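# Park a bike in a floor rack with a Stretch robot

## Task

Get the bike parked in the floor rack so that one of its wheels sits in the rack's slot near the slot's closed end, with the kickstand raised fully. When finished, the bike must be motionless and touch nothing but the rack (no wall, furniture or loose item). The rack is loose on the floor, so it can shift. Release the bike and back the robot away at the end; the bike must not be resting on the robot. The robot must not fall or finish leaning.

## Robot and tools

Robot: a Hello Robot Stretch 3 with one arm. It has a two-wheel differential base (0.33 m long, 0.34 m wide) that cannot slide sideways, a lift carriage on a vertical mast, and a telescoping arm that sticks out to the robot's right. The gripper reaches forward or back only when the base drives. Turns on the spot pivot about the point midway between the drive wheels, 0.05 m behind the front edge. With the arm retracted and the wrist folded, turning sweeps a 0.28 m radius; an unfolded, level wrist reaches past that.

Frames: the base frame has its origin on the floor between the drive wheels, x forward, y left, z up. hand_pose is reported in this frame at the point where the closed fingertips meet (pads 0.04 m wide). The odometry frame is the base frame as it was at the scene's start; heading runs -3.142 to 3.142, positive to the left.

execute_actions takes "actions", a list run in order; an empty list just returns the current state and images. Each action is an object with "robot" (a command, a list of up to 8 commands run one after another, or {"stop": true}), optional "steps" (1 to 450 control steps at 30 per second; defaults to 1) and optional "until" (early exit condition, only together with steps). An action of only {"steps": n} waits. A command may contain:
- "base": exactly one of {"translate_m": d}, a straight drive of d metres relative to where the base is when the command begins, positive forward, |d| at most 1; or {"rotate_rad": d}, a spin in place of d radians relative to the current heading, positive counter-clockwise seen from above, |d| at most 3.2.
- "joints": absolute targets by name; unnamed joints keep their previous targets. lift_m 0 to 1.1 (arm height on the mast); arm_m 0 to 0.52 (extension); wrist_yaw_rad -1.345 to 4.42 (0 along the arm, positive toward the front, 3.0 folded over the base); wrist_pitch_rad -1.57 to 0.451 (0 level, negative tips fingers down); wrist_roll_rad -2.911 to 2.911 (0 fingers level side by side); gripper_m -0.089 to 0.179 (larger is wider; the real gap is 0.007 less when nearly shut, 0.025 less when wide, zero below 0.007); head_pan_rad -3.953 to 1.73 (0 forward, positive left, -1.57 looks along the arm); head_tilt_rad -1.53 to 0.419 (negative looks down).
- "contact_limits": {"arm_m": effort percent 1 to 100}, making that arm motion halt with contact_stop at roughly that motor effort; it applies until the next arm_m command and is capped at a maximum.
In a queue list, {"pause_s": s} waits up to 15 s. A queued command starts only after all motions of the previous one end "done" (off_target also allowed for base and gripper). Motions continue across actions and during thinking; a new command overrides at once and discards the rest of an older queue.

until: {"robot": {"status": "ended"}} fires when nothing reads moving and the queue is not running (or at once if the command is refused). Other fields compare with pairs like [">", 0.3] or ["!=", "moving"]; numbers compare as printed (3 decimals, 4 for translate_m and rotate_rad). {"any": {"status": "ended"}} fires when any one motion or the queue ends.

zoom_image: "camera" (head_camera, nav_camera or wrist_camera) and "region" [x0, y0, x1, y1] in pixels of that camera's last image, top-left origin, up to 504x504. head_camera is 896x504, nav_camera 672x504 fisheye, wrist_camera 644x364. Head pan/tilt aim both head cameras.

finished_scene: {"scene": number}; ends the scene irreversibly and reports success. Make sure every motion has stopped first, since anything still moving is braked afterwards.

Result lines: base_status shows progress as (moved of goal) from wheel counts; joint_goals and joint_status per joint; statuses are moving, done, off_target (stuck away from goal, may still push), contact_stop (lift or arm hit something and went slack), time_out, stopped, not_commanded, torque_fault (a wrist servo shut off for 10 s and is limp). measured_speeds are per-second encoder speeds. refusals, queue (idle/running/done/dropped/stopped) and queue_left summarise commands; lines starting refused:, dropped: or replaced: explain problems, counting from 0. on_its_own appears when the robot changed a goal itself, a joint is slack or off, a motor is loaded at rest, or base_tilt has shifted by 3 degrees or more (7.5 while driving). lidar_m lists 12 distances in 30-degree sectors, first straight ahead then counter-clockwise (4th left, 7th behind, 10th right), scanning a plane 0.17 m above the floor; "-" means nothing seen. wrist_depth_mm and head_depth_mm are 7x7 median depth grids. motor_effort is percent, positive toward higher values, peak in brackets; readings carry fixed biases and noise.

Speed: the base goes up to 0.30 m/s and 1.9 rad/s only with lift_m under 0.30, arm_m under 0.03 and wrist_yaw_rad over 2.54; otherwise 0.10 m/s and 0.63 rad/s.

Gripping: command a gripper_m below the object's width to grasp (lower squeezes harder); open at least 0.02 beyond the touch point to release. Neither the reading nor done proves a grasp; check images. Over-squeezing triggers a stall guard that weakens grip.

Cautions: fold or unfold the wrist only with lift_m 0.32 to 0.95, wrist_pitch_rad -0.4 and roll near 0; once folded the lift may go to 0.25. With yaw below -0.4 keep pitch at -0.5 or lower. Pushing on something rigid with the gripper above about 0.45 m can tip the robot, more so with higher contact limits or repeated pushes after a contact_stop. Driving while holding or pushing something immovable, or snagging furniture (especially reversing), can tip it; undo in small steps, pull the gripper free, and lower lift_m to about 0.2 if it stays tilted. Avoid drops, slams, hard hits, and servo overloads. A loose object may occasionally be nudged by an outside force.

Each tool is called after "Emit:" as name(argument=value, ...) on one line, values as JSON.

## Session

Emit:
execute_actions(actions=[])

Scene clock: 0.00 s.
robot.base_odometry: x=+0.000 y=+0.000 heading=+0.000 (m, m, rad; robot's odometry frame)
robot.turned_by_wheels: +0.000 (rad since the last result)
robot.turned_by_imu: +0.000 (rad since the last result)
robot.base_tilt: forward=-0.4 right=+0.5 (deg)
robot.lidar_m: 2.20 1.33 2.44 2.23 1.03 0.67 0.61 0.62 0.76 1.51 1.53 1.92
robot.head_depth_mm: 2025 3104 3391 3435 3430 2940 2021 / 2029 3216 - - - 2966 2034 / 2036 3243 - - - 2962 2025 / 2038 3231 - - - 2913 2034 / 2039 2988 - - - 2943 2031 / 2045 2961 - - - 2471 1938 / 2037 2985 - - - 2613 1787
robot.base_status: not_commanded
robot.joint_positions: lift_m=+0.306 arm_m=+0.000 wrist_yaw_rad=+2.990 wrist_pitch_rad=-0.530 wrist_roll_rad=+0.014 gripper_m=+0.037 head_pan_rad=-0.009 head_tilt_rad=+0.003
robot.joint_goals: lift_m=+0.306 arm_m=+0.000 wrist_yaw_rad=+2.990 wrist_pitch_rad=-0.530 wrist_roll_rad=+0.014 gripper_m=+0.037 head_pan_rad=-0.009 head_tilt_rad=+0.003
robot.joint_status: lift_m=not_commanded arm_m=not_commanded wrist_yaw_rad=not_commanded wrist_pitch_rad=not_commanded wrist_roll_rad=not_commanded gripper_m=not_commanded head_pan_rad=not_commanded head_tilt_rad=not_commanded
robot.measured_speeds: translate_m=+0.000 rotate_rad=+0.000 lift_m=+0.000 arm_m=+0.000 wrist_yaw_rad=+0.000 wrist_pitch_rad=+0.000 wrist_roll_rad=+0.000 head_pan_rad=+0.000 head_tilt_rad=+0.000
robot: refusals=0 queue=idle queue_left=0
robot.motor_effort: left_wheel=-1 right_wheel=+1 lift_m=+37 arm_m=+0 wrist_yaw_rad=+0 wrist_pitch_rad=+7 wrist_roll_rad=+0 gripper_m=+1 head_pan_rad=+0 head_tilt_rad=+2 (%)
robot.hand_pose: x=+0.0103 y=+0.0611 z=+0.2942 quat_wxyz=(+0.238, +0.699, +0.131, +0.662) (m; robot's base frame)
robot.wrist_depth_mm: - - - - - - - / 934 898 938 987 - - - / 728 711 771 765 785 798 815 / 603 601 642 635 638 664 664 / 513 517 - 555 549 556 572 / 449 - - - 471 478 485 / - - - - 409 418 427
pictures: head_camera (sideways: a quarter turn clockwise sets it upright), nav_camera (sideways: a quarter turn counterclockwise sets it upright), wrist_camera
Images, in order (width x height): head_camera 896x504, nav_camera 672x504, wrist_camera 644x364.

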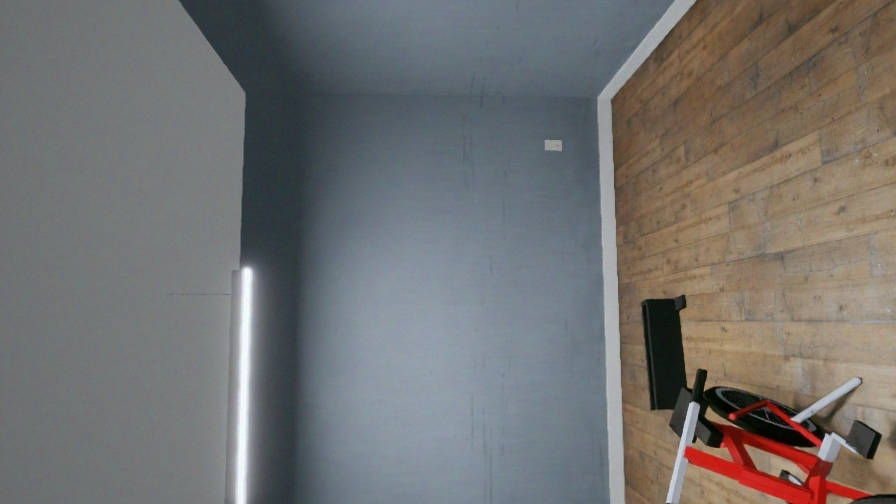

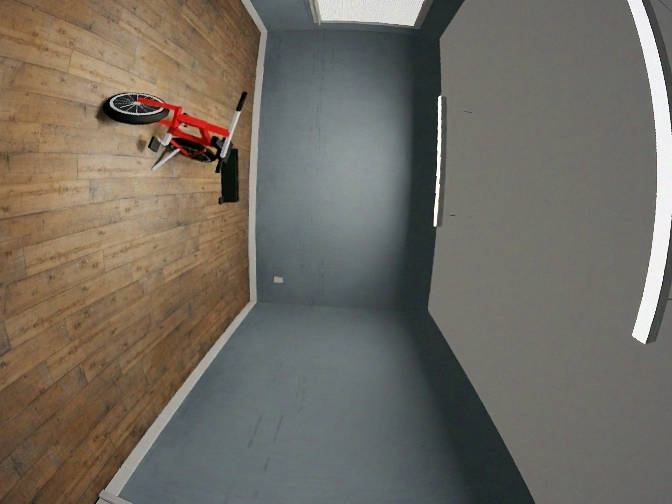

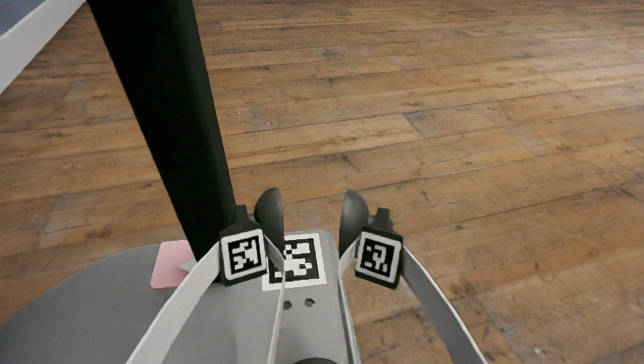

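Emit:
execute_actions(actions=[{"robot": {"joints": {"head_pan_rad": 0.3, "head_tilt_rad": -0.5}}, "steps": 100, "until": {"robot": {"status": "ended"}}}])

Scene clock: 0.97 s.
robot.base_odometry: x=+0.000 y=+0.000 heading=+0.000 (m, m, rad; robot's odometry frame)
robot.turned_by_wheels: +0.000 (rad since the last result)
robot.turned_by_imu: +0.000 (rad since the last result)
robot.base_tilt: forward=-0.4 right=+0.4 (deg)
robot.lidar_m: 2.21 1.33 2.44 2.23 1.03 0.67 0.61 0.62 0.76 1.51 1.53 1.91
robot.head_depth_mm: 3420 3756 3722 2500 1871 1501 1248 / 3498 3833 3473 2475 1887 1506 1255 / 3576 3929 3310 2482 1888 1506 1254 / 3648 - 3764 2195 1889 1512 1260 / 3669 - 3509 2517 1777 1512 1261 / 3758 - 3814 2531 1899 1517 1260 / 3868 - 3819 2532 1907 1521 1258
robot.base_status: not_commanded
robot.joint_positions: lift_m=+0.306 arm_m=+0.000 wrist_yaw_rad=+2.990 wrist_pitch_rad=-0.530 wrist_roll_rad=+0.014 gripper_m=+0.037 head_pan_rad=+0.293 head_tilt_rad=-0.493
robot.joint_goals: lift_m=+0.306 arm_m=+0.000 wrist_yaw_rad=+2.990 wrist_pitch_rad=-0.530 wrist_roll_rad=+0.014 gripper_m=+0.037 head_pan_rad=+0.300 head_tilt_rad=-0.500
robot.joint_status: lift_m=not_commanded arm_m=not_commanded wrist_yaw_rad=not_commanded wrist_pitch_rad=not_commanded wrist_roll_rad=not_commanded gripper_m=not_commanded head_pan_rad=done head_tilt_rad=done
robot.measured_speeds: translate_m=+0.000 rotate_rad=+0.000 lift_m=+0.000 arm_m=+0.000 wrist_yaw_rad=+0.000 wrist_pitch_rad=+0.000 wrist_roll_rad=+0.000 head_pan_rad=+0.000 head_tilt_rad=+0.000
robot: refusals=0 queue=done queue_left=0
robot.motor_effort: left_wheel=-1(1) right_wheel=+1(0) lift_m=+38(38) arm_m=+0(0) wrist_yaw_rad=+0(0) wrist_pitch_rad=+7(6) wrist_roll_rad=+0(0) gripper_m=+1(0) head_pan_rad=+3(21) head_tilt_rad=-3(31) (%)
robot.hand_pose: x=+0.0103 y=+0.0611 z=+0.2942 quat_wxyz=(+0.238, +0.699, +0.131, +0.662) (m; robot's base frame)
robot.wrist_depth_mm: - - - - - - - / 946 885 967 944 - - - / 713 720 744 773 784 781 807 / 606 612 640 641 647 652 665 / 505 526 - 544 553 556 565 / 452 - - - 468 476 487 / - - - - 414 419 422
pictures: head_camera (sideways: a quarter turn clockwise sets it upright), nav_camera (sideways: a quarter turn counterclockwise sets it upright), wrist_camera
Images, in order (width x height): head_camera 896x504, nav_camera 672x504, wrist_camera 644x364.

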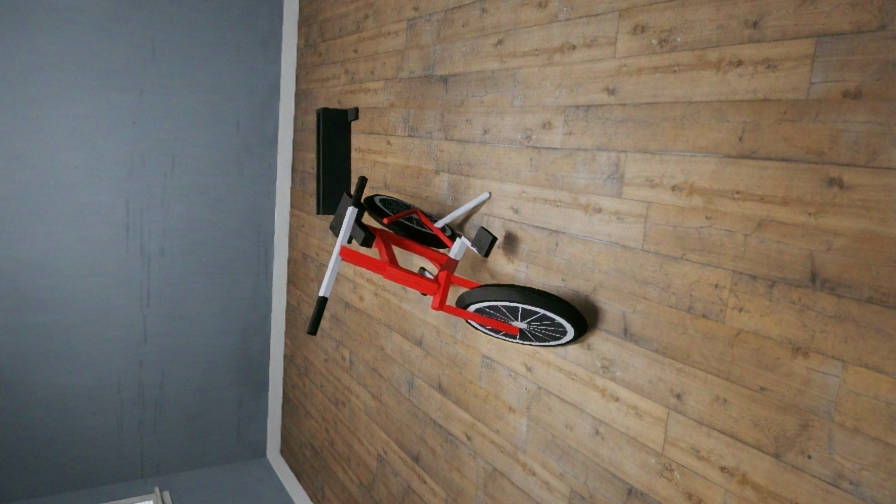

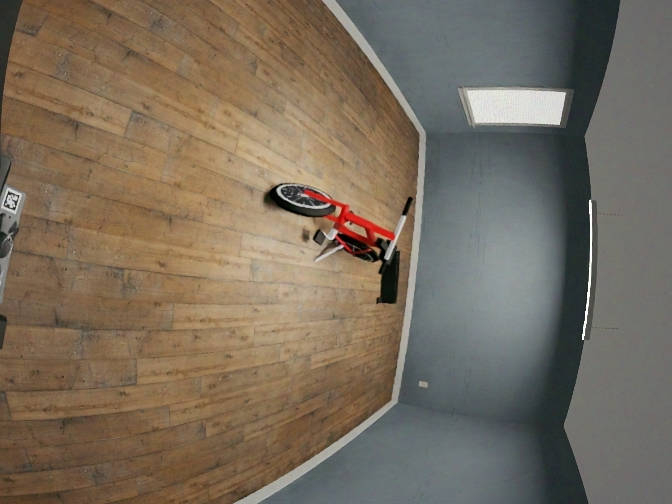

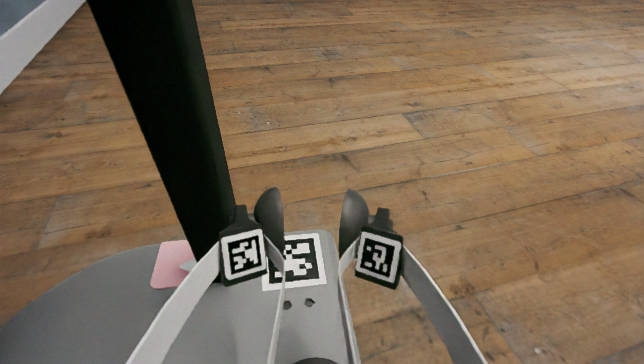

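Emit:
zoom_image(camera="head_camera", region=[270, 80, 620, 370])

Emit:
zoom_image(camera="head_camera", region=[290, 90, 410, 240])

Region (270, 80, 620, 370) of head_camera's 896x504 image, scaled by 1.440, with more detail than that image has; it fills the top 418 rows of this view, and the rest is white.

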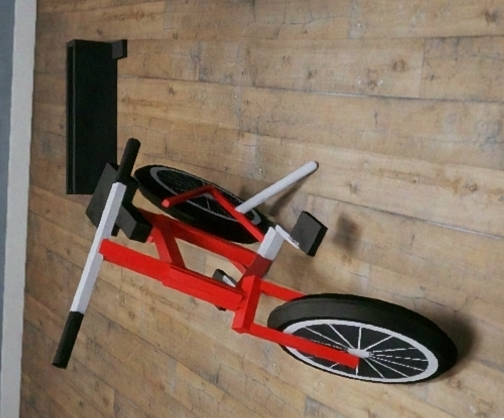

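Region (290, 90, 410, 240) of head_camera's 896x504 image, scaled by 3.360, with more detail than that image has; it fills the left 403 columns of this view, and the rest is white.

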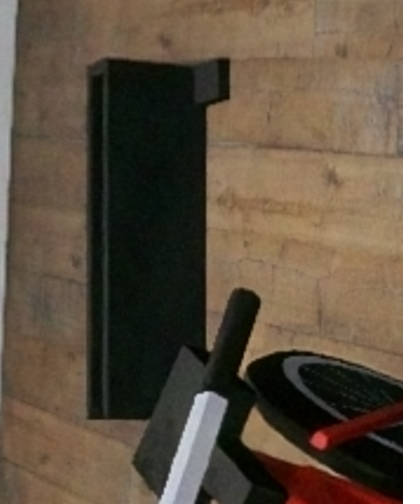

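Emit:
execute_actions(actions=[{"robot": [{"base": {"rotate_rad": -0.15}, "joints": {"lift_m": 0.27}}, {"base": {"translate_m": 1.0}, "joints": {"head_pan_rad": 1.5, "head_tilt_rad": -0.85}}, {"base": {"translate_m": 0.75}}], "steps": 450, "until": {"robot": {"status": "ended"}}}])

Scene clock: 14.13 s.
robot.base_odometry: x=+1.730 y=-0.261 heading=-0.150 (m, m, rad; robot's odometry frame)
robot.turned_by_wheels: -0.150 (rad since the last result)
robot.turned_by_imu: -0.136 (rad since the last result)
robot.base_tilt: forward=-0.4 right=+0.4 (deg)
robot.lidar_m: 2.01 2.49 0.90 0.76 0.77 2.67 2.28 2.18 1.22 1.04 1.04 1.19
robot.head_depth_mm: 2871 2425 1949 1636 1413 1238 1101 / 2825 2440 1964 1540 1410 1239 1107 / 2716 2435 1973 1369 1418 1244 1111 / 2590 2469 1971 1355 1393 1249 1125 / 2525 2476 1994 1345 1425 1254 - / 2443 2505 2002 1514 1431 - - / 2371 2513 1963 1236 - - 1137
robot.base_status: done (translate_m +0.7500 of +0.7500)
robot.joint_positions: lift_m=+0.270 arm_m=+0.000 wrist_yaw_rad=+2.990 wrist_pitch_rad=-0.531 wrist_roll_rad=+0.014 gripper_m=+0.037 head_pan_rad=+1.493 head_tilt_rad=-0.839
robot.joint_goals: lift_m=+0.270 arm_m=+0.000 wrist_yaw_rad=+2.990 wrist_pitch_rad=-0.531 wrist_roll_rad=+0.014 gripper_m=+0.037 head_pan_rad=+1.500 head_tilt_rad=-0.850
robot.joint_status: lift_m=done arm_m=not_commanded wrist_yaw_rad=not_commanded wrist_pitch_rad=not_commanded wrist_roll_rad=not_commanded gripper_m=not_commanded head_pan_rad=done head_tilt_rad=done
robot.measured_speeds: translate_m=+0.000 rotate_rad=+0.000 lift_m=+0.000 arm_m=+0.000 wrist_yaw_rad=+0.000 wrist_pitch_rad=+0.000 wrist_roll_rad=+0.000 head_pan_rad=+0.000 head_tilt_rad=+0.000
robot: refusals=0 queue=done queue_left=0
robot.motor_effort: left_wheel=+1(8) right_wheel=-1(6) lift_m=+35(39) arm_m=+0(0) wrist_yaw_rad=+0(0) wrist_pitch_rad=+7(7) wrist_roll_rad=+0(0) gripper_m=+1(1) head_pan_rad=+4(40) head_tilt_rad=-5(27) (%)
robot.hand_pose: x=+0.0103 y=+0.0610 z=+0.2583 quat_wxyz=(+0.238, +0.699, +0.132, +0.662) (m; robot's base frame)
robot.wrist_depth_mm: 736 - - 858 - - - / 814 813 884 916 928 949 971 / 655 652 682 710 725 744 760 / 541 555 590 577 600 606 596 / 472 502 - - 508 510 512 / - - - - 425 432 442 / - - - - 379 386 387
pictures: head_camera (sideways: a quarter turn clockwise sets it upright), nav_camera (sideways: a quarter turn counterclockwise sets it upright), wrist_camera
Images, in order (width x height): head_camera 896x504, nav_camera 672x504, wrist_camera 644x364.

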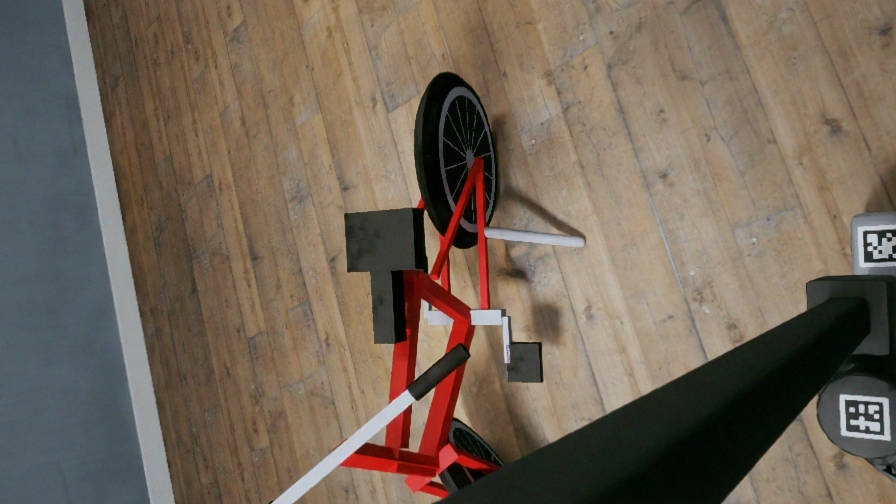

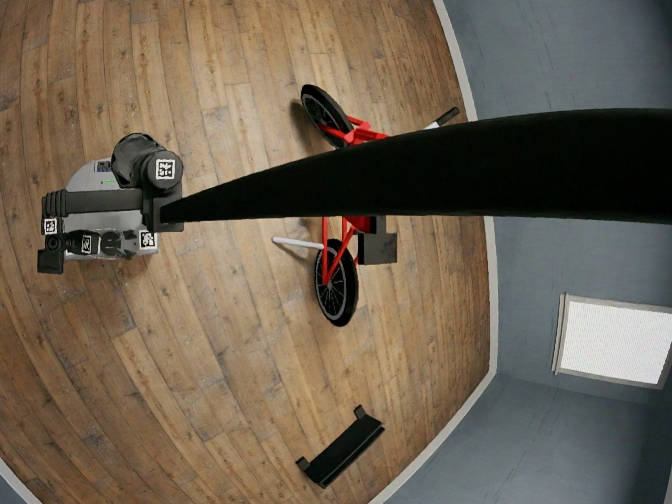

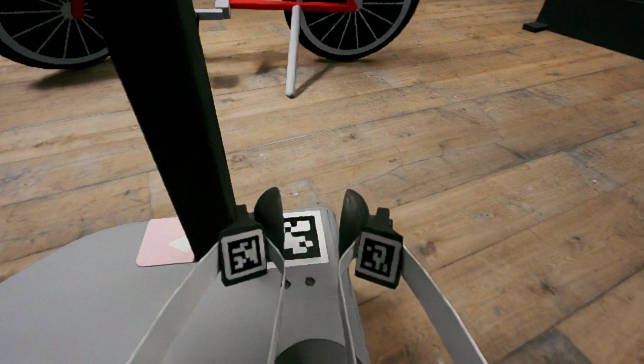

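Emit:
zoom_image(camera="wrist_camera", region=[0, 0, 450, 110])

Emit:
zoom_image(camera="head_camera", region=[330, 60, 620, 400])

Emit:
zoom_image(camera="nav_camera", region=[270, 380, 420, 504])

Region (0, 0, 450, 110) of wrist_camera's 644x364 image, scaled by 1.120; it fills the top 123 rows of this view, and the rest is white.

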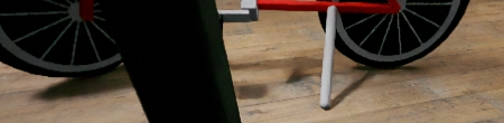

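Region (330, 60, 620, 400) of head_camera's 896x504 image, scaled by 1.482, with more detail than that image has; it fills the left 430 columns of this view, and the rest is white.

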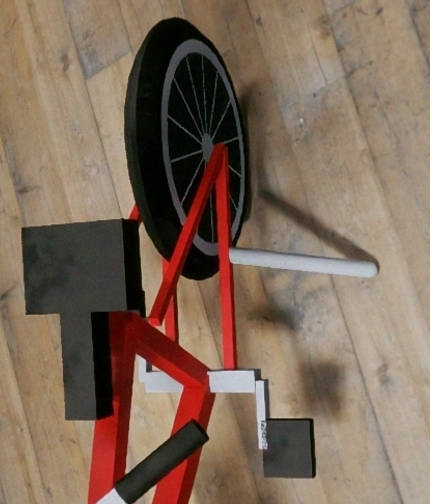

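Region (270, 380, 420, 504) of nav_camera's 672x504 image, scaled by 3.360, with more detail than that image has; it fills the top 417 rows of this view, and the rest is white.

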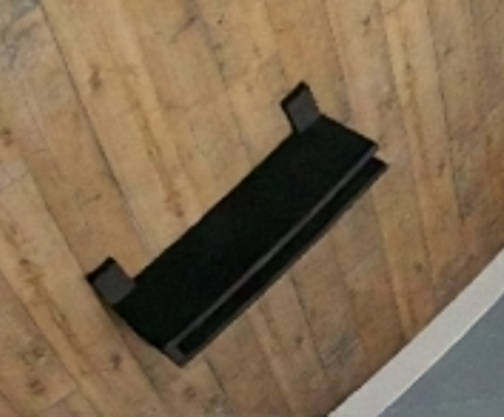

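Emit:
execute_actions(actions=[{"robot": [{"base": {"rotate_rad": 0.45}}, {"base": {"translate_m": 0.944}}, {"base": {"rotate_rad": 1.27}}, {"base": {"translate_m": 1.0}, "joints": {"head_pan_rad": -1.0, "head_tilt_rad": -0.95}}, {"base": {"rotate_rad": -1.33}}], "steps": 450, "until": {"robot": {"status": "ended"}}}, {"steps": 200, "until": {"robot": {"status": "ended"}}}])

Scene clock: 31.67 s.
robot.base_odometry: x=+2.633 y=+1.018 heading=+0.240 (m, m, rad; robot's odometry frame)
robot.turned_by_wheels: +0.390 (rad since the last result)
robot.turned_by_imu: +0.399 (rad since the last result)
robot.base_tilt: forward=-0.4 right=+0.4 (deg)
robot.lidar_m: 1.44 1.55 1.60 1.58 1.71 2.58 0.78 0.57 2.21 2.18 1.83 1.45
robot.head_depth_mm: 2169 2052 1744 1519 1345 1201 1103 / 2281 2064 1758 1520 1347 1208 - / 2270 2068 1761 1470 1351 1230 - / 2003 2088 1769 1512 1307 1213 1111 / 1783 1998 1780 1541 1311 1217 1101 / 1605 1849 1778 1541 1367 1223 1101 / 1465 1651 1758 1550 1371 1224 1106
robot.base_status: done (rotate_rad -1.3298 of -1.3300)
robot.joint_positions: lift_m=+0.270 arm_m=+0.000 wrist_yaw_rad=+2.990 wrist_pitch_rad=-0.531 wrist_roll_rad=+0.014 gripper_m=+0.037 head_pan_rad=-0.993 head_tilt_rad=-0.939
robot.joint_goals: lift_m=+0.270 arm_m=+0.000 wrist_yaw_rad=+2.990 wrist_pitch_rad=-0.531 wrist_roll_rad=+0.014 gripper_m=+0.037 head_pan_rad=-1.000 head_tilt_rad=-0.950
robot.joint_status: lift_m=done arm_m=not_commanded wrist_yaw_rad=not_commanded wrist_pitch_rad=not_commanded wrist_roll_rad=not_commanded gripper_m=not_commanded head_pan_rad=done head_tilt_rad=done
robot.measured_speeds: translate_m=+0.000 rotate_rad=+0.000 lift_m=+0.000 arm_m=+0.000 wrist_yaw_rad=+0.000 wrist_pitch_rad=+0.000 wrist_roll_rad=+0.000 head_pan_rad=+0.000 head_tilt_rad=+0.000
robot: refusals=0 queue=done queue_left=0
robot.motor_effort: left_wheel=+2(6) right_wheel=-3(11) lift_m=+35(35) arm_m=+0(0) wrist_yaw_rad=+1(0) wrist_pitch_rad=+7(7) wrist_roll_rad=+0(0) gripper_m=+1(0) head_pan_rad=-2(39) head_tilt_rad=-6(17) (%)
robot.hand_pose: x=+0.0103 y=+0.0609 z=+0.2582 quat_wxyz=(+0.238, +0.699, +0.132, +0.662) (m; robot's base frame)
robot.wrist_depth_mm: - - - - - - - / 836 820 881 922 938 976 996 / 664 682 688 707 706 742 752 / 544 546 587 580 589 606 603 / 470 503 - - 498 505 507 / - - - - 421 443 437 / - - - - 376 384 388
pictures: head_camera (sideways: a quarter turn clockwise sets it upright), nav_camera (sideways: a quarter turn counterclockwise sets it upright), wrist_camera
Images, in order (width x height): head_camera 896x504, nav_camera 672x504, wrist_camera 644x364.

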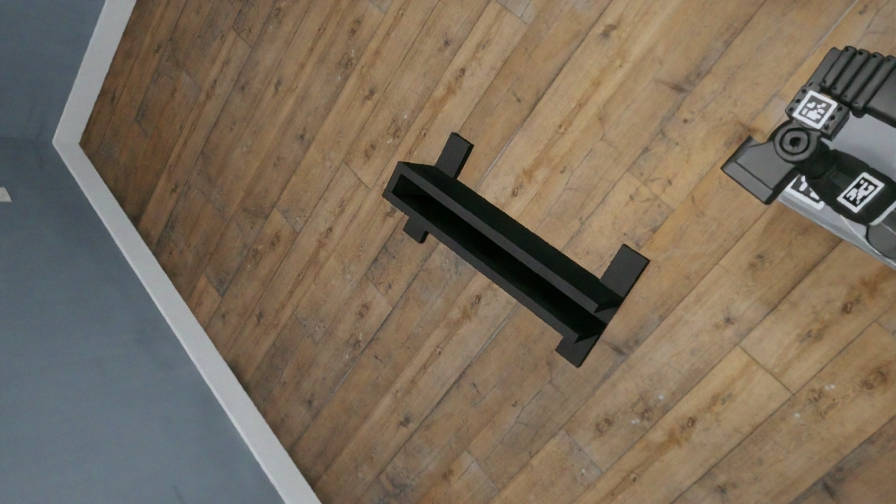

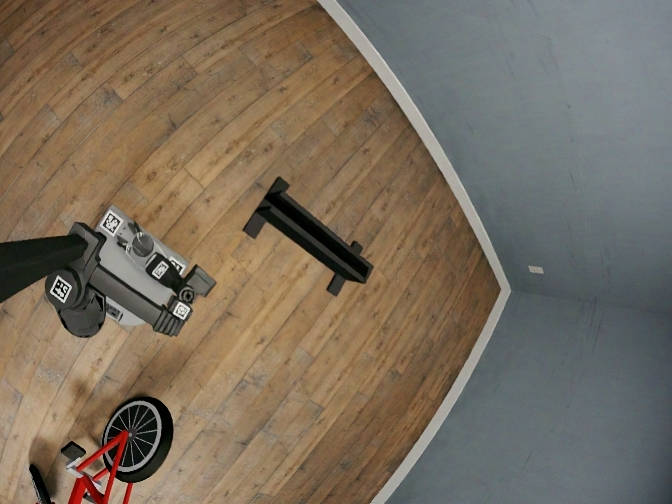

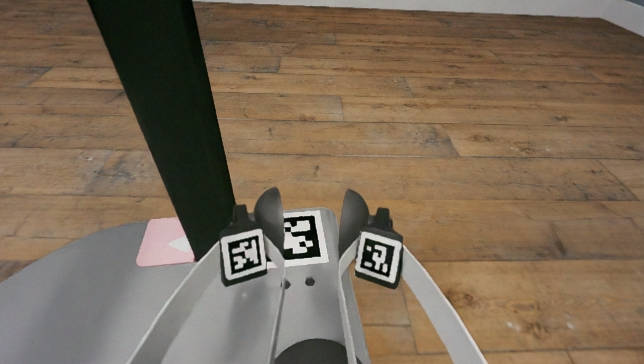

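Emit:
zoom_image(camera="head_camera", region=[360, 110, 680, 390])

Region (360, 110, 680, 390) of head_camera's 896x504 image, scaled by 1.575, with more detail than that image has; it fills the top 441 rows of this view, and the rest is white.

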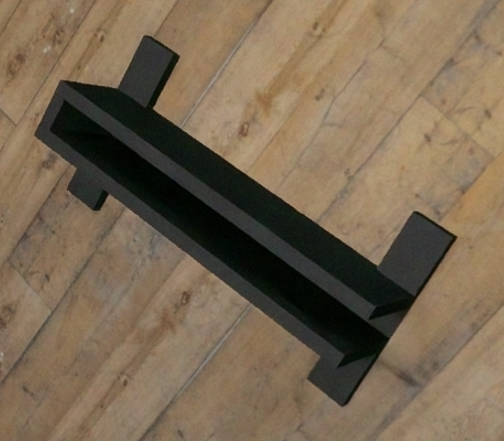

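Emit:
execute_actions(actions=[{"robot": {"joints": {"lift_m": 0.42, "wrist_pitch_rad": -0.4, "head_pan_rad": -2.6, "head_tilt_rad": -1.0}}, "steps": 200, "until": {"robot": {"status": "ended"}}}])

Scene clock: 34.27 s.
robot.base_odometry: x=+2.633 y=+1.018 heading=+0.240 (m, m, rad; robot's odometry frame)
robot.turned_by_wheels: +0.000 (rad since the last result)
robot.turned_by_imu: +0.000 (rad since the last result)
robot.base_tilt: forward=-0.4 right=+0.4 (deg)
robot.lidar_m: 1.43 1.55 1.60 1.58 1.71 2.58 0.79 0.57 2.21 2.18 1.84 1.45
robot.head_depth_mm: 2282 1928 1575 1447 1316 - - / 2291 1926 1216 1424 1320 - - / 2302 1948 1681 1233 1331 1240 - / 2304 1957 1691 1281 1330 - - / 2320 1964 1692 1496 1337 - 1085 / 2343 1975 1702 1500 1333 1223 1088 / 2257 1960 1707 1510 1344 1213 1107
robot.base_status: done (rotate_rad -1.3298 of -1.3300)
robot.joint_positions: lift_m=+0.420 arm_m=+0.000 wrist_yaw_rad=+2.990 wrist_pitch_rad=-0.421 wrist_roll_rad=+0.014 gripper_m=+0.037 head_pan_rad=-2.593 head_tilt_rad=-0.988
robot.joint_goals: lift_m=+0.420 arm_m=+0.000 wrist_yaw_rad=+2.990 wrist_pitch_rad=-0.400 wrist_roll_rad=+0.014 gripper_m=+0.037 head_pan_rad=-2.600 head_tilt_rad=-1.000
robot.joint_status: lift_m=done arm_m=not_commanded wrist_yaw_rad=not_commanded wrist_pitch_rad=done wrist_roll_rad=not_commanded gripper_m=not_commanded head_pan_rad=done head_tilt_rad=done
robot.measured_speeds: translate_m=+0.000 rotate_rad=+0.000 lift_m=+0.000 arm_m=+0.000 wrist_yaw_rad=+0.000 wrist_pitch_rad=+0.000 wrist_roll_rad=+0.000 head_pan_rad=+0.000 head_tilt_rad=+0.000
robot: refusals=0 queue=done queue_left=0
robot.motor_effort: left_wheel=+2(2) right_wheel=-4(3) lift_m=+41(44) arm_m=+0(0) wrist_yaw_rad=+1(0) wrist_pitch_rad=+10(12) wrist_roll_rad=+0(0) gripper_m=+1(0) head_pan_rad=-3(37) head_tilt_rad=-7(13) (%)
robot.hand_pose: x=+0.0126 y=+0.0760 z=+0.4319 quat_wxyz=(+0.201, +0.705, +0.094, +0.674) (m; robot's base frame)
robot.wrist_depth_mm: - - - - - - - / - - - - - - - / - - - - - - - / 880 934 929 937 930 966 - / 735 742 - 757 781 795 801 / 616 627 618 628 636 652 657 / 535 554 - 570 561 563 567
pictures: head_camera (sideways: a quarter turn clockwise sets it upright), nav_camera (sideways: a quarter turn counterclockwise sets it upright), wrist_camera
Images, in order (width x height): head_camera 896x504, nav_camera 672x504, wrist_camera 644x364.

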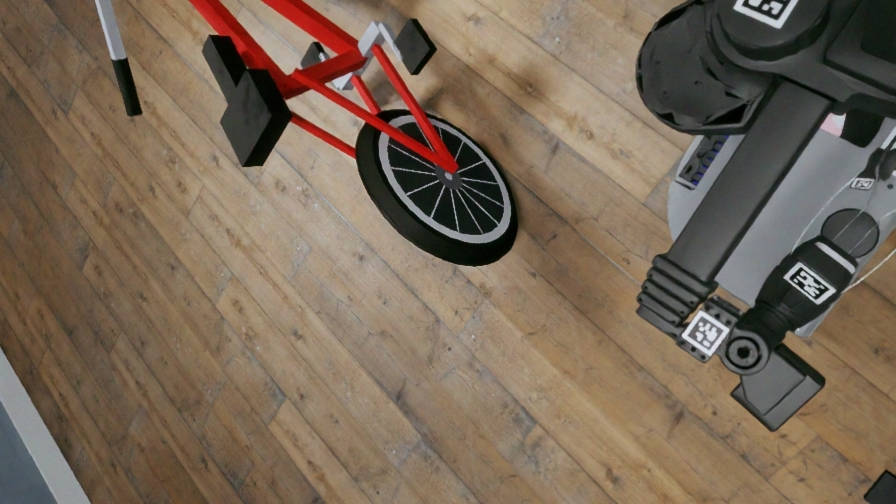

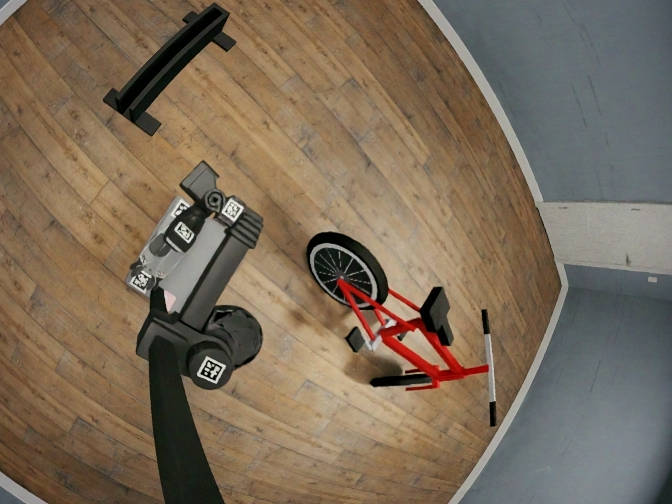

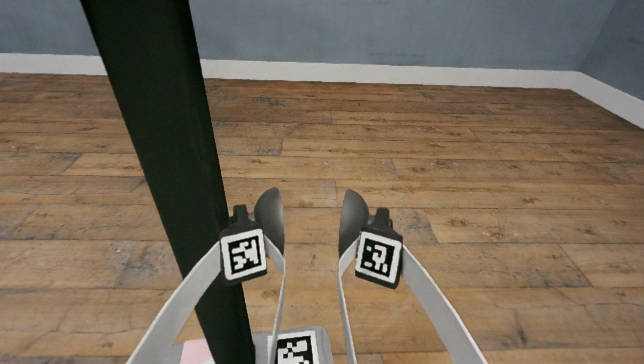

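Emit:
execute_actions(actions=[{"robot": {"base": {"translate_m": 0.418}, "joints": {"wrist_yaw_rad": 0.0, "wrist_roll_rad": 0.0, "gripper_m": 0.15, "head_pan_rad": -1.6, "head_tilt_rad": -1.1}}, "steps": 200, "until": {"robot": {"wrist_yaw_rad": ["<", 0.3]}}}, {"robot": {"joints": {"wrist_pitch_rad": -1.57, "arm_m": 0.231, "lift_m": 0.36}}, "steps": 300, "until": {"robot": {"status": "ended"}}}])

Scene clock: 40.63 s.
robot.base_odometry: x=+3.039 y=+1.117 heading=+0.240 (m, m, rad; robot's odometry frame)
robot.turned_by_wheels: +0.000 (rad since the last result)
robot.turned_by_imu: +0.002 (rad since the last result)
robot.base_tilt: forward=-0.4 right=+0.5 (deg)
robot.lidar_m: 1.02 1.11 1.55 1.53 1.66 2.51 1.05 0.94 2.27 2.24 1.30 1.03
robot.head_depth_mm: 1923 1709 1533 1392 1277 1175 - / 1948 1718 1539 1397 1281 - - / 1943 1719 1541 1452 1257 - - / 1957 1735 1545 1387 1259 1199 1100 / 1973 1735 1558 1409 1292 1188 1103 / 1972 1742 1562 1411 1296 1190 1106 / 1960 1750 1572 1429 1299 1199 1105
robot.base_status: done (translate_m +0.4180 of +0.4180)
robot.joint_positions: lift_m=+0.360 arm_m=+0.231 wrist_yaw_rad=+0.001 wrist_pitch_rad=-1.564 wrist_roll_rad=+0.007 gripper_m=+0.150 head_pan_rad=-1.607 head_tilt_rad=-1.086
robot.joint_goals: lift_m=+0.360 arm_m=+0.231 wrist_yaw_rad=+0.000 wrist_pitch_rad=-1.570 wrist_roll_rad=+0.000 gripper_m=+0.150 head_pan_rad=-1.600 head_tilt_rad=-1.100
robot.joint_status: lift_m=done arm_m=done wrist_yaw_rad=done wrist_pitch_rad=done wrist_roll_rad=done gripper_m=done head_pan_rad=done head_tilt_rad=done
robot.measured_speeds: translate_m=+0.000 rotate_rad=+0.000 lift_m=+0.000 arm_m=+0.000 wrist_yaw_rad=+0.000 wrist_pitch_rad=+0.000 wrist_roll_rad=+0.000 head_pan_rad=+0.000 head_tilt_rad=+0.000
robot: refusals=0 queue=done queue_left=0
robot.motor_effort: left_wheel=+1(4) right_wheel=-3(4) lift_m=+35(42) arm_m=+2(3) wrist_yaw_rad=+0(3) wrist_pitch_rad=-3(11) wrist_roll_rad=-4(6) gripper_m=+1(85) head_pan_rad=+3(37) head_tilt_rad=-7(17) (%)
robot.hand_pose: x=-0.0216 y=-0.3534 z=+0.2424 quat_wxyz=(+0.500, +0.497, -0.503, -0.500) (m; robot's base frame)
robot.wrist_depth_mm: 362 364 360 348 381 378 390 / 373 380 380 379 390 394 400 / 383 391 390 393 403 407 413 / 400 407 381 392 417 427 434 / 421 - 419 430 431 447 447 / 426 438 441 437 452 460 471 / 451 450 462 - - 474 475
pictures: head_camera (sideways: a quarter turn clockwise sets it upright), nav_camera (sideways: a quarter turn counterclockwise sets it upright), wrist_camera
Images, in order (width x height): head_camera 896x504, nav_camera 672x504, wrist_camera 644x364.

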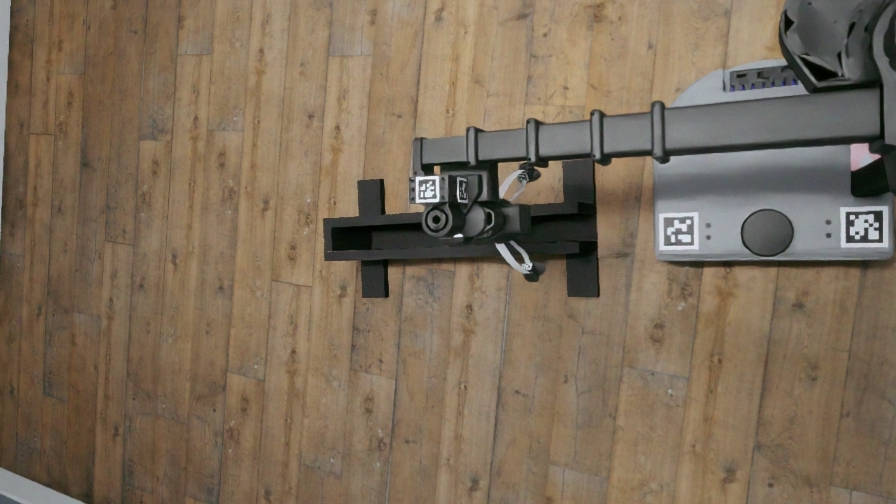

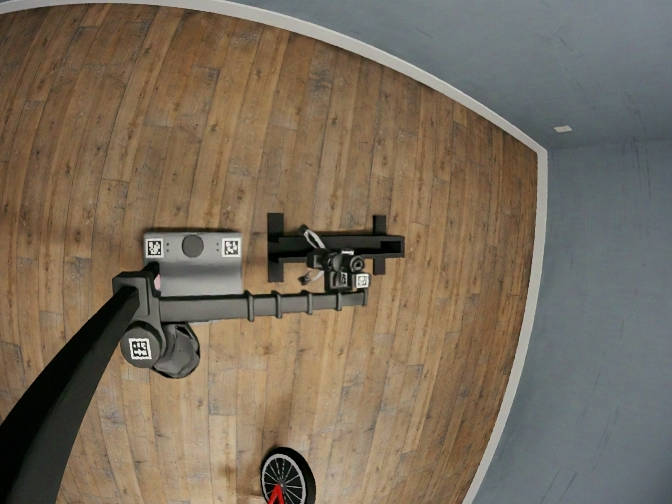

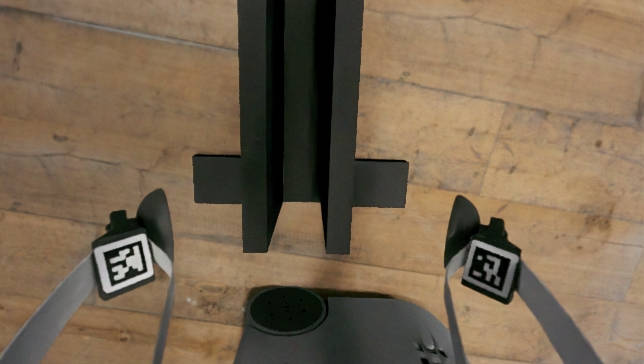

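Emit:
execute_actions(actions=[{"robot": [{"base": {"translate_m": 0.01}, "joints": {"lift_m": 0.235, "gripper_m": 0.16}}, {"joints": {"gripper_m": 0.0}}], "steps": 300, "until": {"robot": {"status": "ended"}}}])

Scene clock: 44.63 s.
robot.base_odometry: x=+3.049 y=+1.119 heading=+0.240 (m, m, rad; robot's odometry frame)
robot.turned_by_wheels: +0.000 (rad since the last result)
robot.turned_by_imu: -0.001 (rad since the last result)
robot.base_tilt: forward=-0.4 right=+0.4 (deg)
robot.lidar_m: 1.01 1.10 1.55 1.53 1.66 2.51 1.06 0.95 2.26 2.24 1.29 1.03
robot.head_depth_mm: 1927 1710 1534 1390 1279 1176 - / 1940 1716 1540 1402 1283 - - / 1952 1722 1545 1419 1254 - - / 1950 1727 1558 1402 1259 1205 1103 / 1969 1748 1556 1412 1290 1192 1106 / 1975 1742 1564 1417 1294 1196 1104 / 1949 1752 1575 1424 1301 1198 1107
robot.base_status: done (translate_m +0.0100 of +0.0100)
robot.joint_positions: lift_m=+0.236 arm_m=+0.231 wrist_yaw_rad=+0.001 wrist_pitch_rad=-1.571 wrist_roll_rad=+0.007 gripper_m=+0.002 head_pan_rad=-1.607 head_tilt_rad=-1.086
robot.joint_goals: lift_m=+0.235 arm_m=+0.231 wrist_yaw_rad=+0.000 wrist_pitch_rad=-1.570 wrist_roll_rad=+0.000 gripper_m=+0.000 head_pan_rad=-1.600 head_tilt_rad=-1.100
robot.joint_status: lift_m=done arm_m=done wrist_yaw_rad=done wrist_pitch_rad=done wrist_roll_rad=done gripper_m=done head_pan_rad=done head_tilt_rad=done
robot.measured_speeds: translate_m=+0.000 rotate_rad=+0.000 lift_m=+0.000 arm_m=+0.000 wrist_yaw_rad=+0.000 wrist_pitch_rad=+0.000 wrist_roll_rad=+0.000 head_pan_rad=+0.000 head_tilt_rad=+0.000
robot: refusals=0 queue=done queue_left=0
robot.motor_effort: left_wheel=+1(6) right_wheel=-3(4) lift_m=+14(40) arm_m=+1(2) wrist_yaw_rad=+0(1) wrist_pitch_rad=+0(3) wrist_roll_rad=-4(4) gripper_m=-37(99) head_pan_rad=+3(2) head_tilt_rad=-5(7) (%)
robot.hand_pose: x=-0.0216 y=-0.3517 z=+0.1183 quat_wxyz=(+0.499, +0.498, -0.501, -0.502) (m; robot's base frame)
robot.wrist_depth_mm: 254 255 111 253 113 262 266 / 261 262 115 260 118 273 279 / 270 275 119 269 121 286 286 / 283 281 123 281 126 294 298 / 290 290 128 292 129 309 308 / 303 308 134 305 136 320 321 / 312 316 144 321 323 332 333
pictures: head_camera (sideways: a quarter turn clockwise sets it upright), nav_camera (sideways: a quarter turn counterclockwise sets it upright), wrist_camera
Images, in order (width x height): head_camera 896x504, nav_camera 672x504, wrist_camera 644x364.

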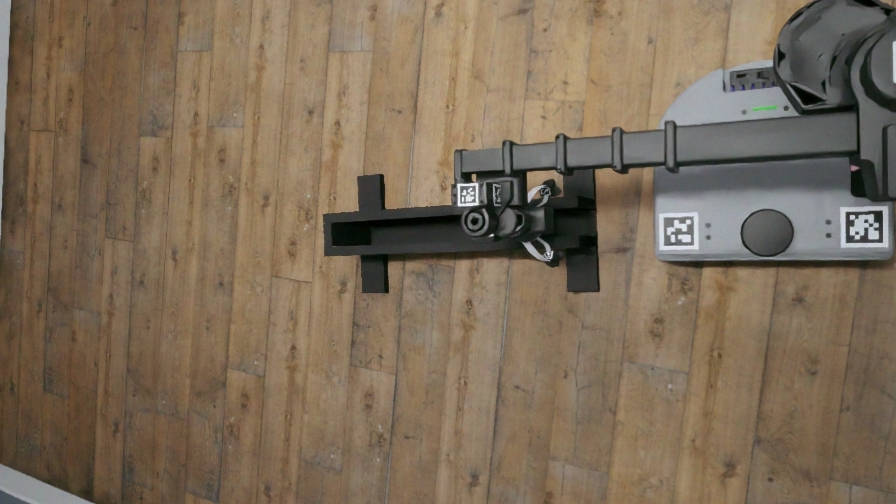

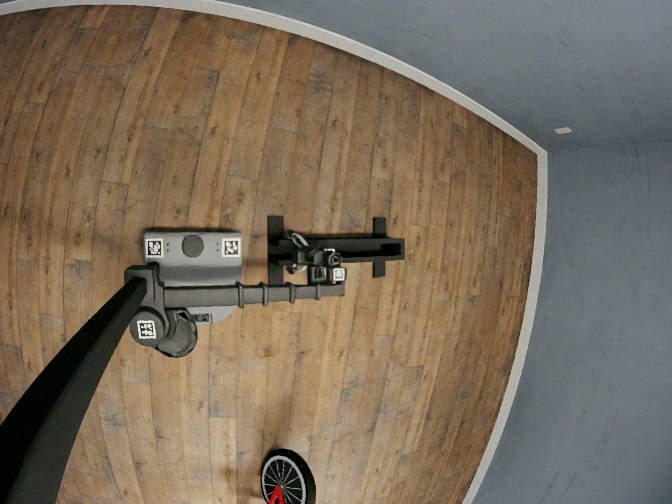

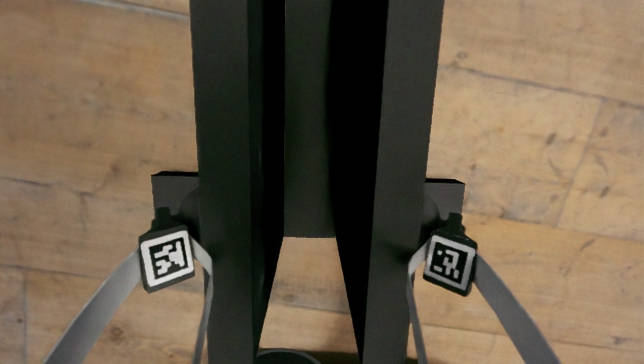

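Emit:
execute_actions(actions=[{"robot": {"base": {"translate_m": -0.787}, "joints": {"lift_m": 0.242, "wrist_roll_rad": -0.05, "head_pan_rad": -1.9}}, "steps": 90, "until": {"robot": {"translate_m": ["<", -0.05]}}}, {"robot": {"joints": {"wrist_roll_rad": -0.155}}, "steps": 60, "until": {"robot": {"translate_m": ["<", -0.10]}}}, {"robot": {"joints": {"wrist_roll_rad": -0.257}}, "steps": 60, "until": {"robot": {"translate_m": ["<", -0.15]}}}, {"robot": {"joints": {"wrist_roll_rad": -0.356}}, "steps": 60, "until": {"robot": {"translate_m": ["<", -0.20]}}}, {"robot": {"joints": {"wrist_roll_rad": -0.452}}, "steps": 60, "until": {"robot": {"translate_m": ["<", -0.25]}}}, {"robot": {"joints": {"wrist_roll_rad": -0.544}}, "steps": 60, "until": {"robot": {"translate_m": ["<", -0.30]}}}, {"robot": {"joints": {"wrist_roll_rad": -0.63}}, "steps": 60, "until": {"robot": {"translate_m": ["<", -0.35]}}}, {"robot": {"joints": {"wrist_roll_rad": -0.712}}, "steps": 60, "until": {"robot": {"translate_m": ["<", -0.40]}}}, {"robot": {"joints": {"wrist_roll_rad": -0.79}}, "steps": 5}])

Scene clock: 49.53 s.
robot.base_odometry: x=+2.643 y=+1.020 heading=+0.240 (m, m, rad; robot's odometry frame)
robot.turned_by_wheels: +0.000 (rad since the last result)
robot.turned_by_imu: -0.003 (rad since the last result)
robot.base_tilt: forward=-1.5 right=+0.3 (deg)
robot.lidar_m: 1.43 1.54 1.60 1.58 1.71 2.58 0.79 0.58 2.20 2.19 1.82 1.45
robot.head_depth_mm: 1927 1705 1535 1396 1273 1193 - / 1925 1719 1540 1402 1277 - - / 1949 1733 1544 1403 1297 - - / 1964 1731 1554 1443 1251 1185 1091 / 1964 1734 1557 1425 1268 1188 1101 / 1971 1739 1569 1418 1282 1193 1106 / 1963 1751 1568 1364 1297 1197 1109
robot.base_status: moving (translate_m -0.4181 of -0.7870)
robot.joint_positions: lift_m=+0.242 arm_m=+0.231 wrist_yaw_rad=-0.005 wrist_pitch_rad=-1.561 wrist_roll_rad=-0.748 gripper_m=+0.026 head_pan_rad=-1.893 head_tilt_rad=-1.087
robot.joint_goals: lift_m=+0.242 arm_m=+0.231 wrist_yaw_rad=+0.000 wrist_pitch_rad=-1.570 wrist_roll_rad=-0.790 gripper_m=+0.025 head_pan_rad=-1.900 head_tilt_rad=-1.100
robot.joint_status: lift_m=moving arm_m=done wrist_yaw_rad=done wrist_pitch_rad=done wrist_roll_rad=moving gripper_m=done head_pan_rad=done head_tilt_rad=done
robot.measured_speeds: translate_m=-0.100 rotate_rad=-0.001 lift_m=+0.000 arm_m=+0.000 wrist_yaw_rad=-0.040 wrist_pitch_rad=+0.000 wrist_roll_rad=-0.312 head_pan_rad=+0.000 head_tilt_rad=+0.000
robot: refusals=0 queue=running queue_left=0
robot.on_its_own: gripper_m is held at +0.025, not at your +0.000, by its stall guard, which is still easing
robot.motor_effort: left_wheel=+0(2) right_wheel=-3(13) lift_m=+47(47) arm_m=+1(1) wrist_yaw_rad=+5(8) wrist_pitch_rad=-4(8) wrist_roll_rad=-15(17) gripper_m=-27(37) head_pan_rad=-2(19) head_tilt_rad=-7(6) (%)
robot.hand_pose: x=-0.0214 y=-0.3544 z=+0.1239 quat_wxyz=(+0.651, +0.644, -0.285, -0.283) (m; robot's base frame)
robot.wrist_depth_mm: 253 257 114 256 117 270 276 / 263 265 118 265 122 283 280 / 272 274 123 274 126 287 291 / 284 282 127 289 130 298 303 / 289 290 133 294 133 312 317 / 301 - 151 312 142 328 330 / - - 149 328 329 338 343
pictures: head_camera (sideways: a quarter turn clockwise sets it upright), nav_camera (sideways: a quarter turn counterclockwise sets it upright), wrist_camera
Images, in order (width x height): head_camera 896x504, nav_camera 672x504, wrist_camera 644x364.

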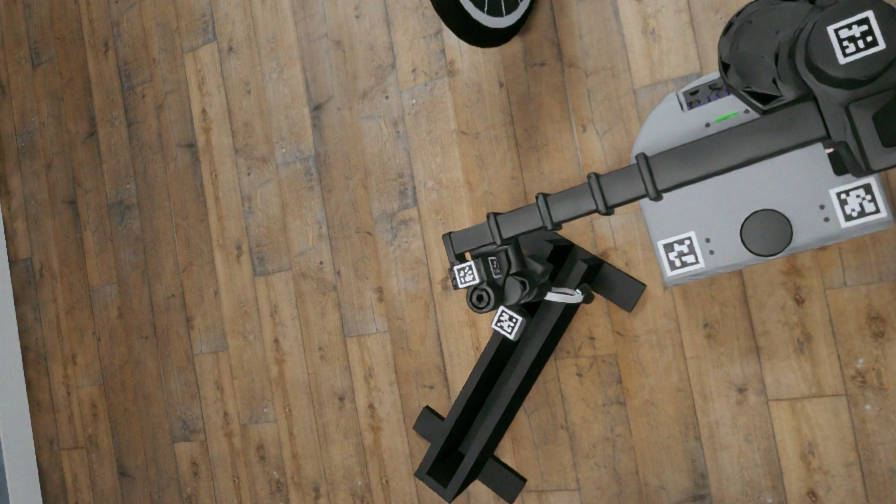

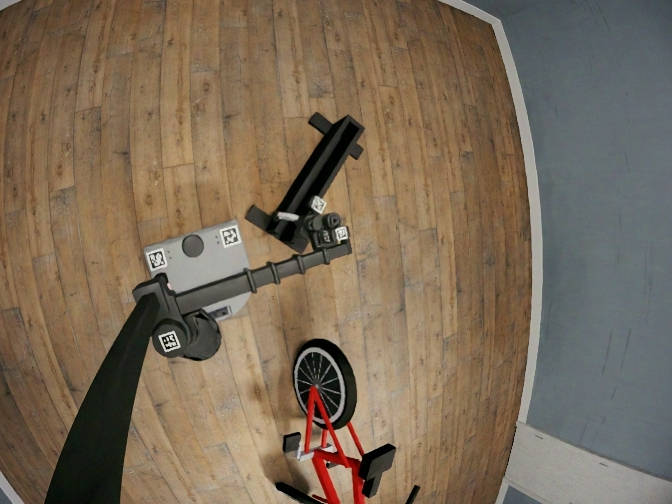

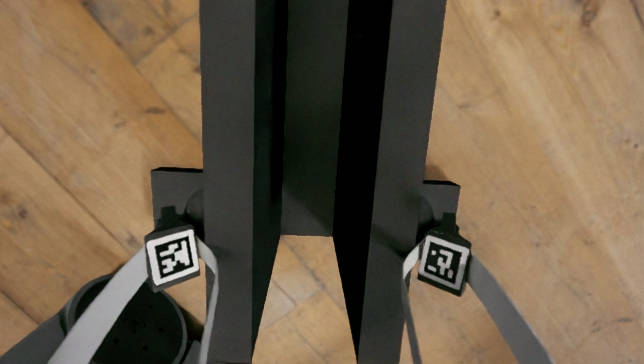

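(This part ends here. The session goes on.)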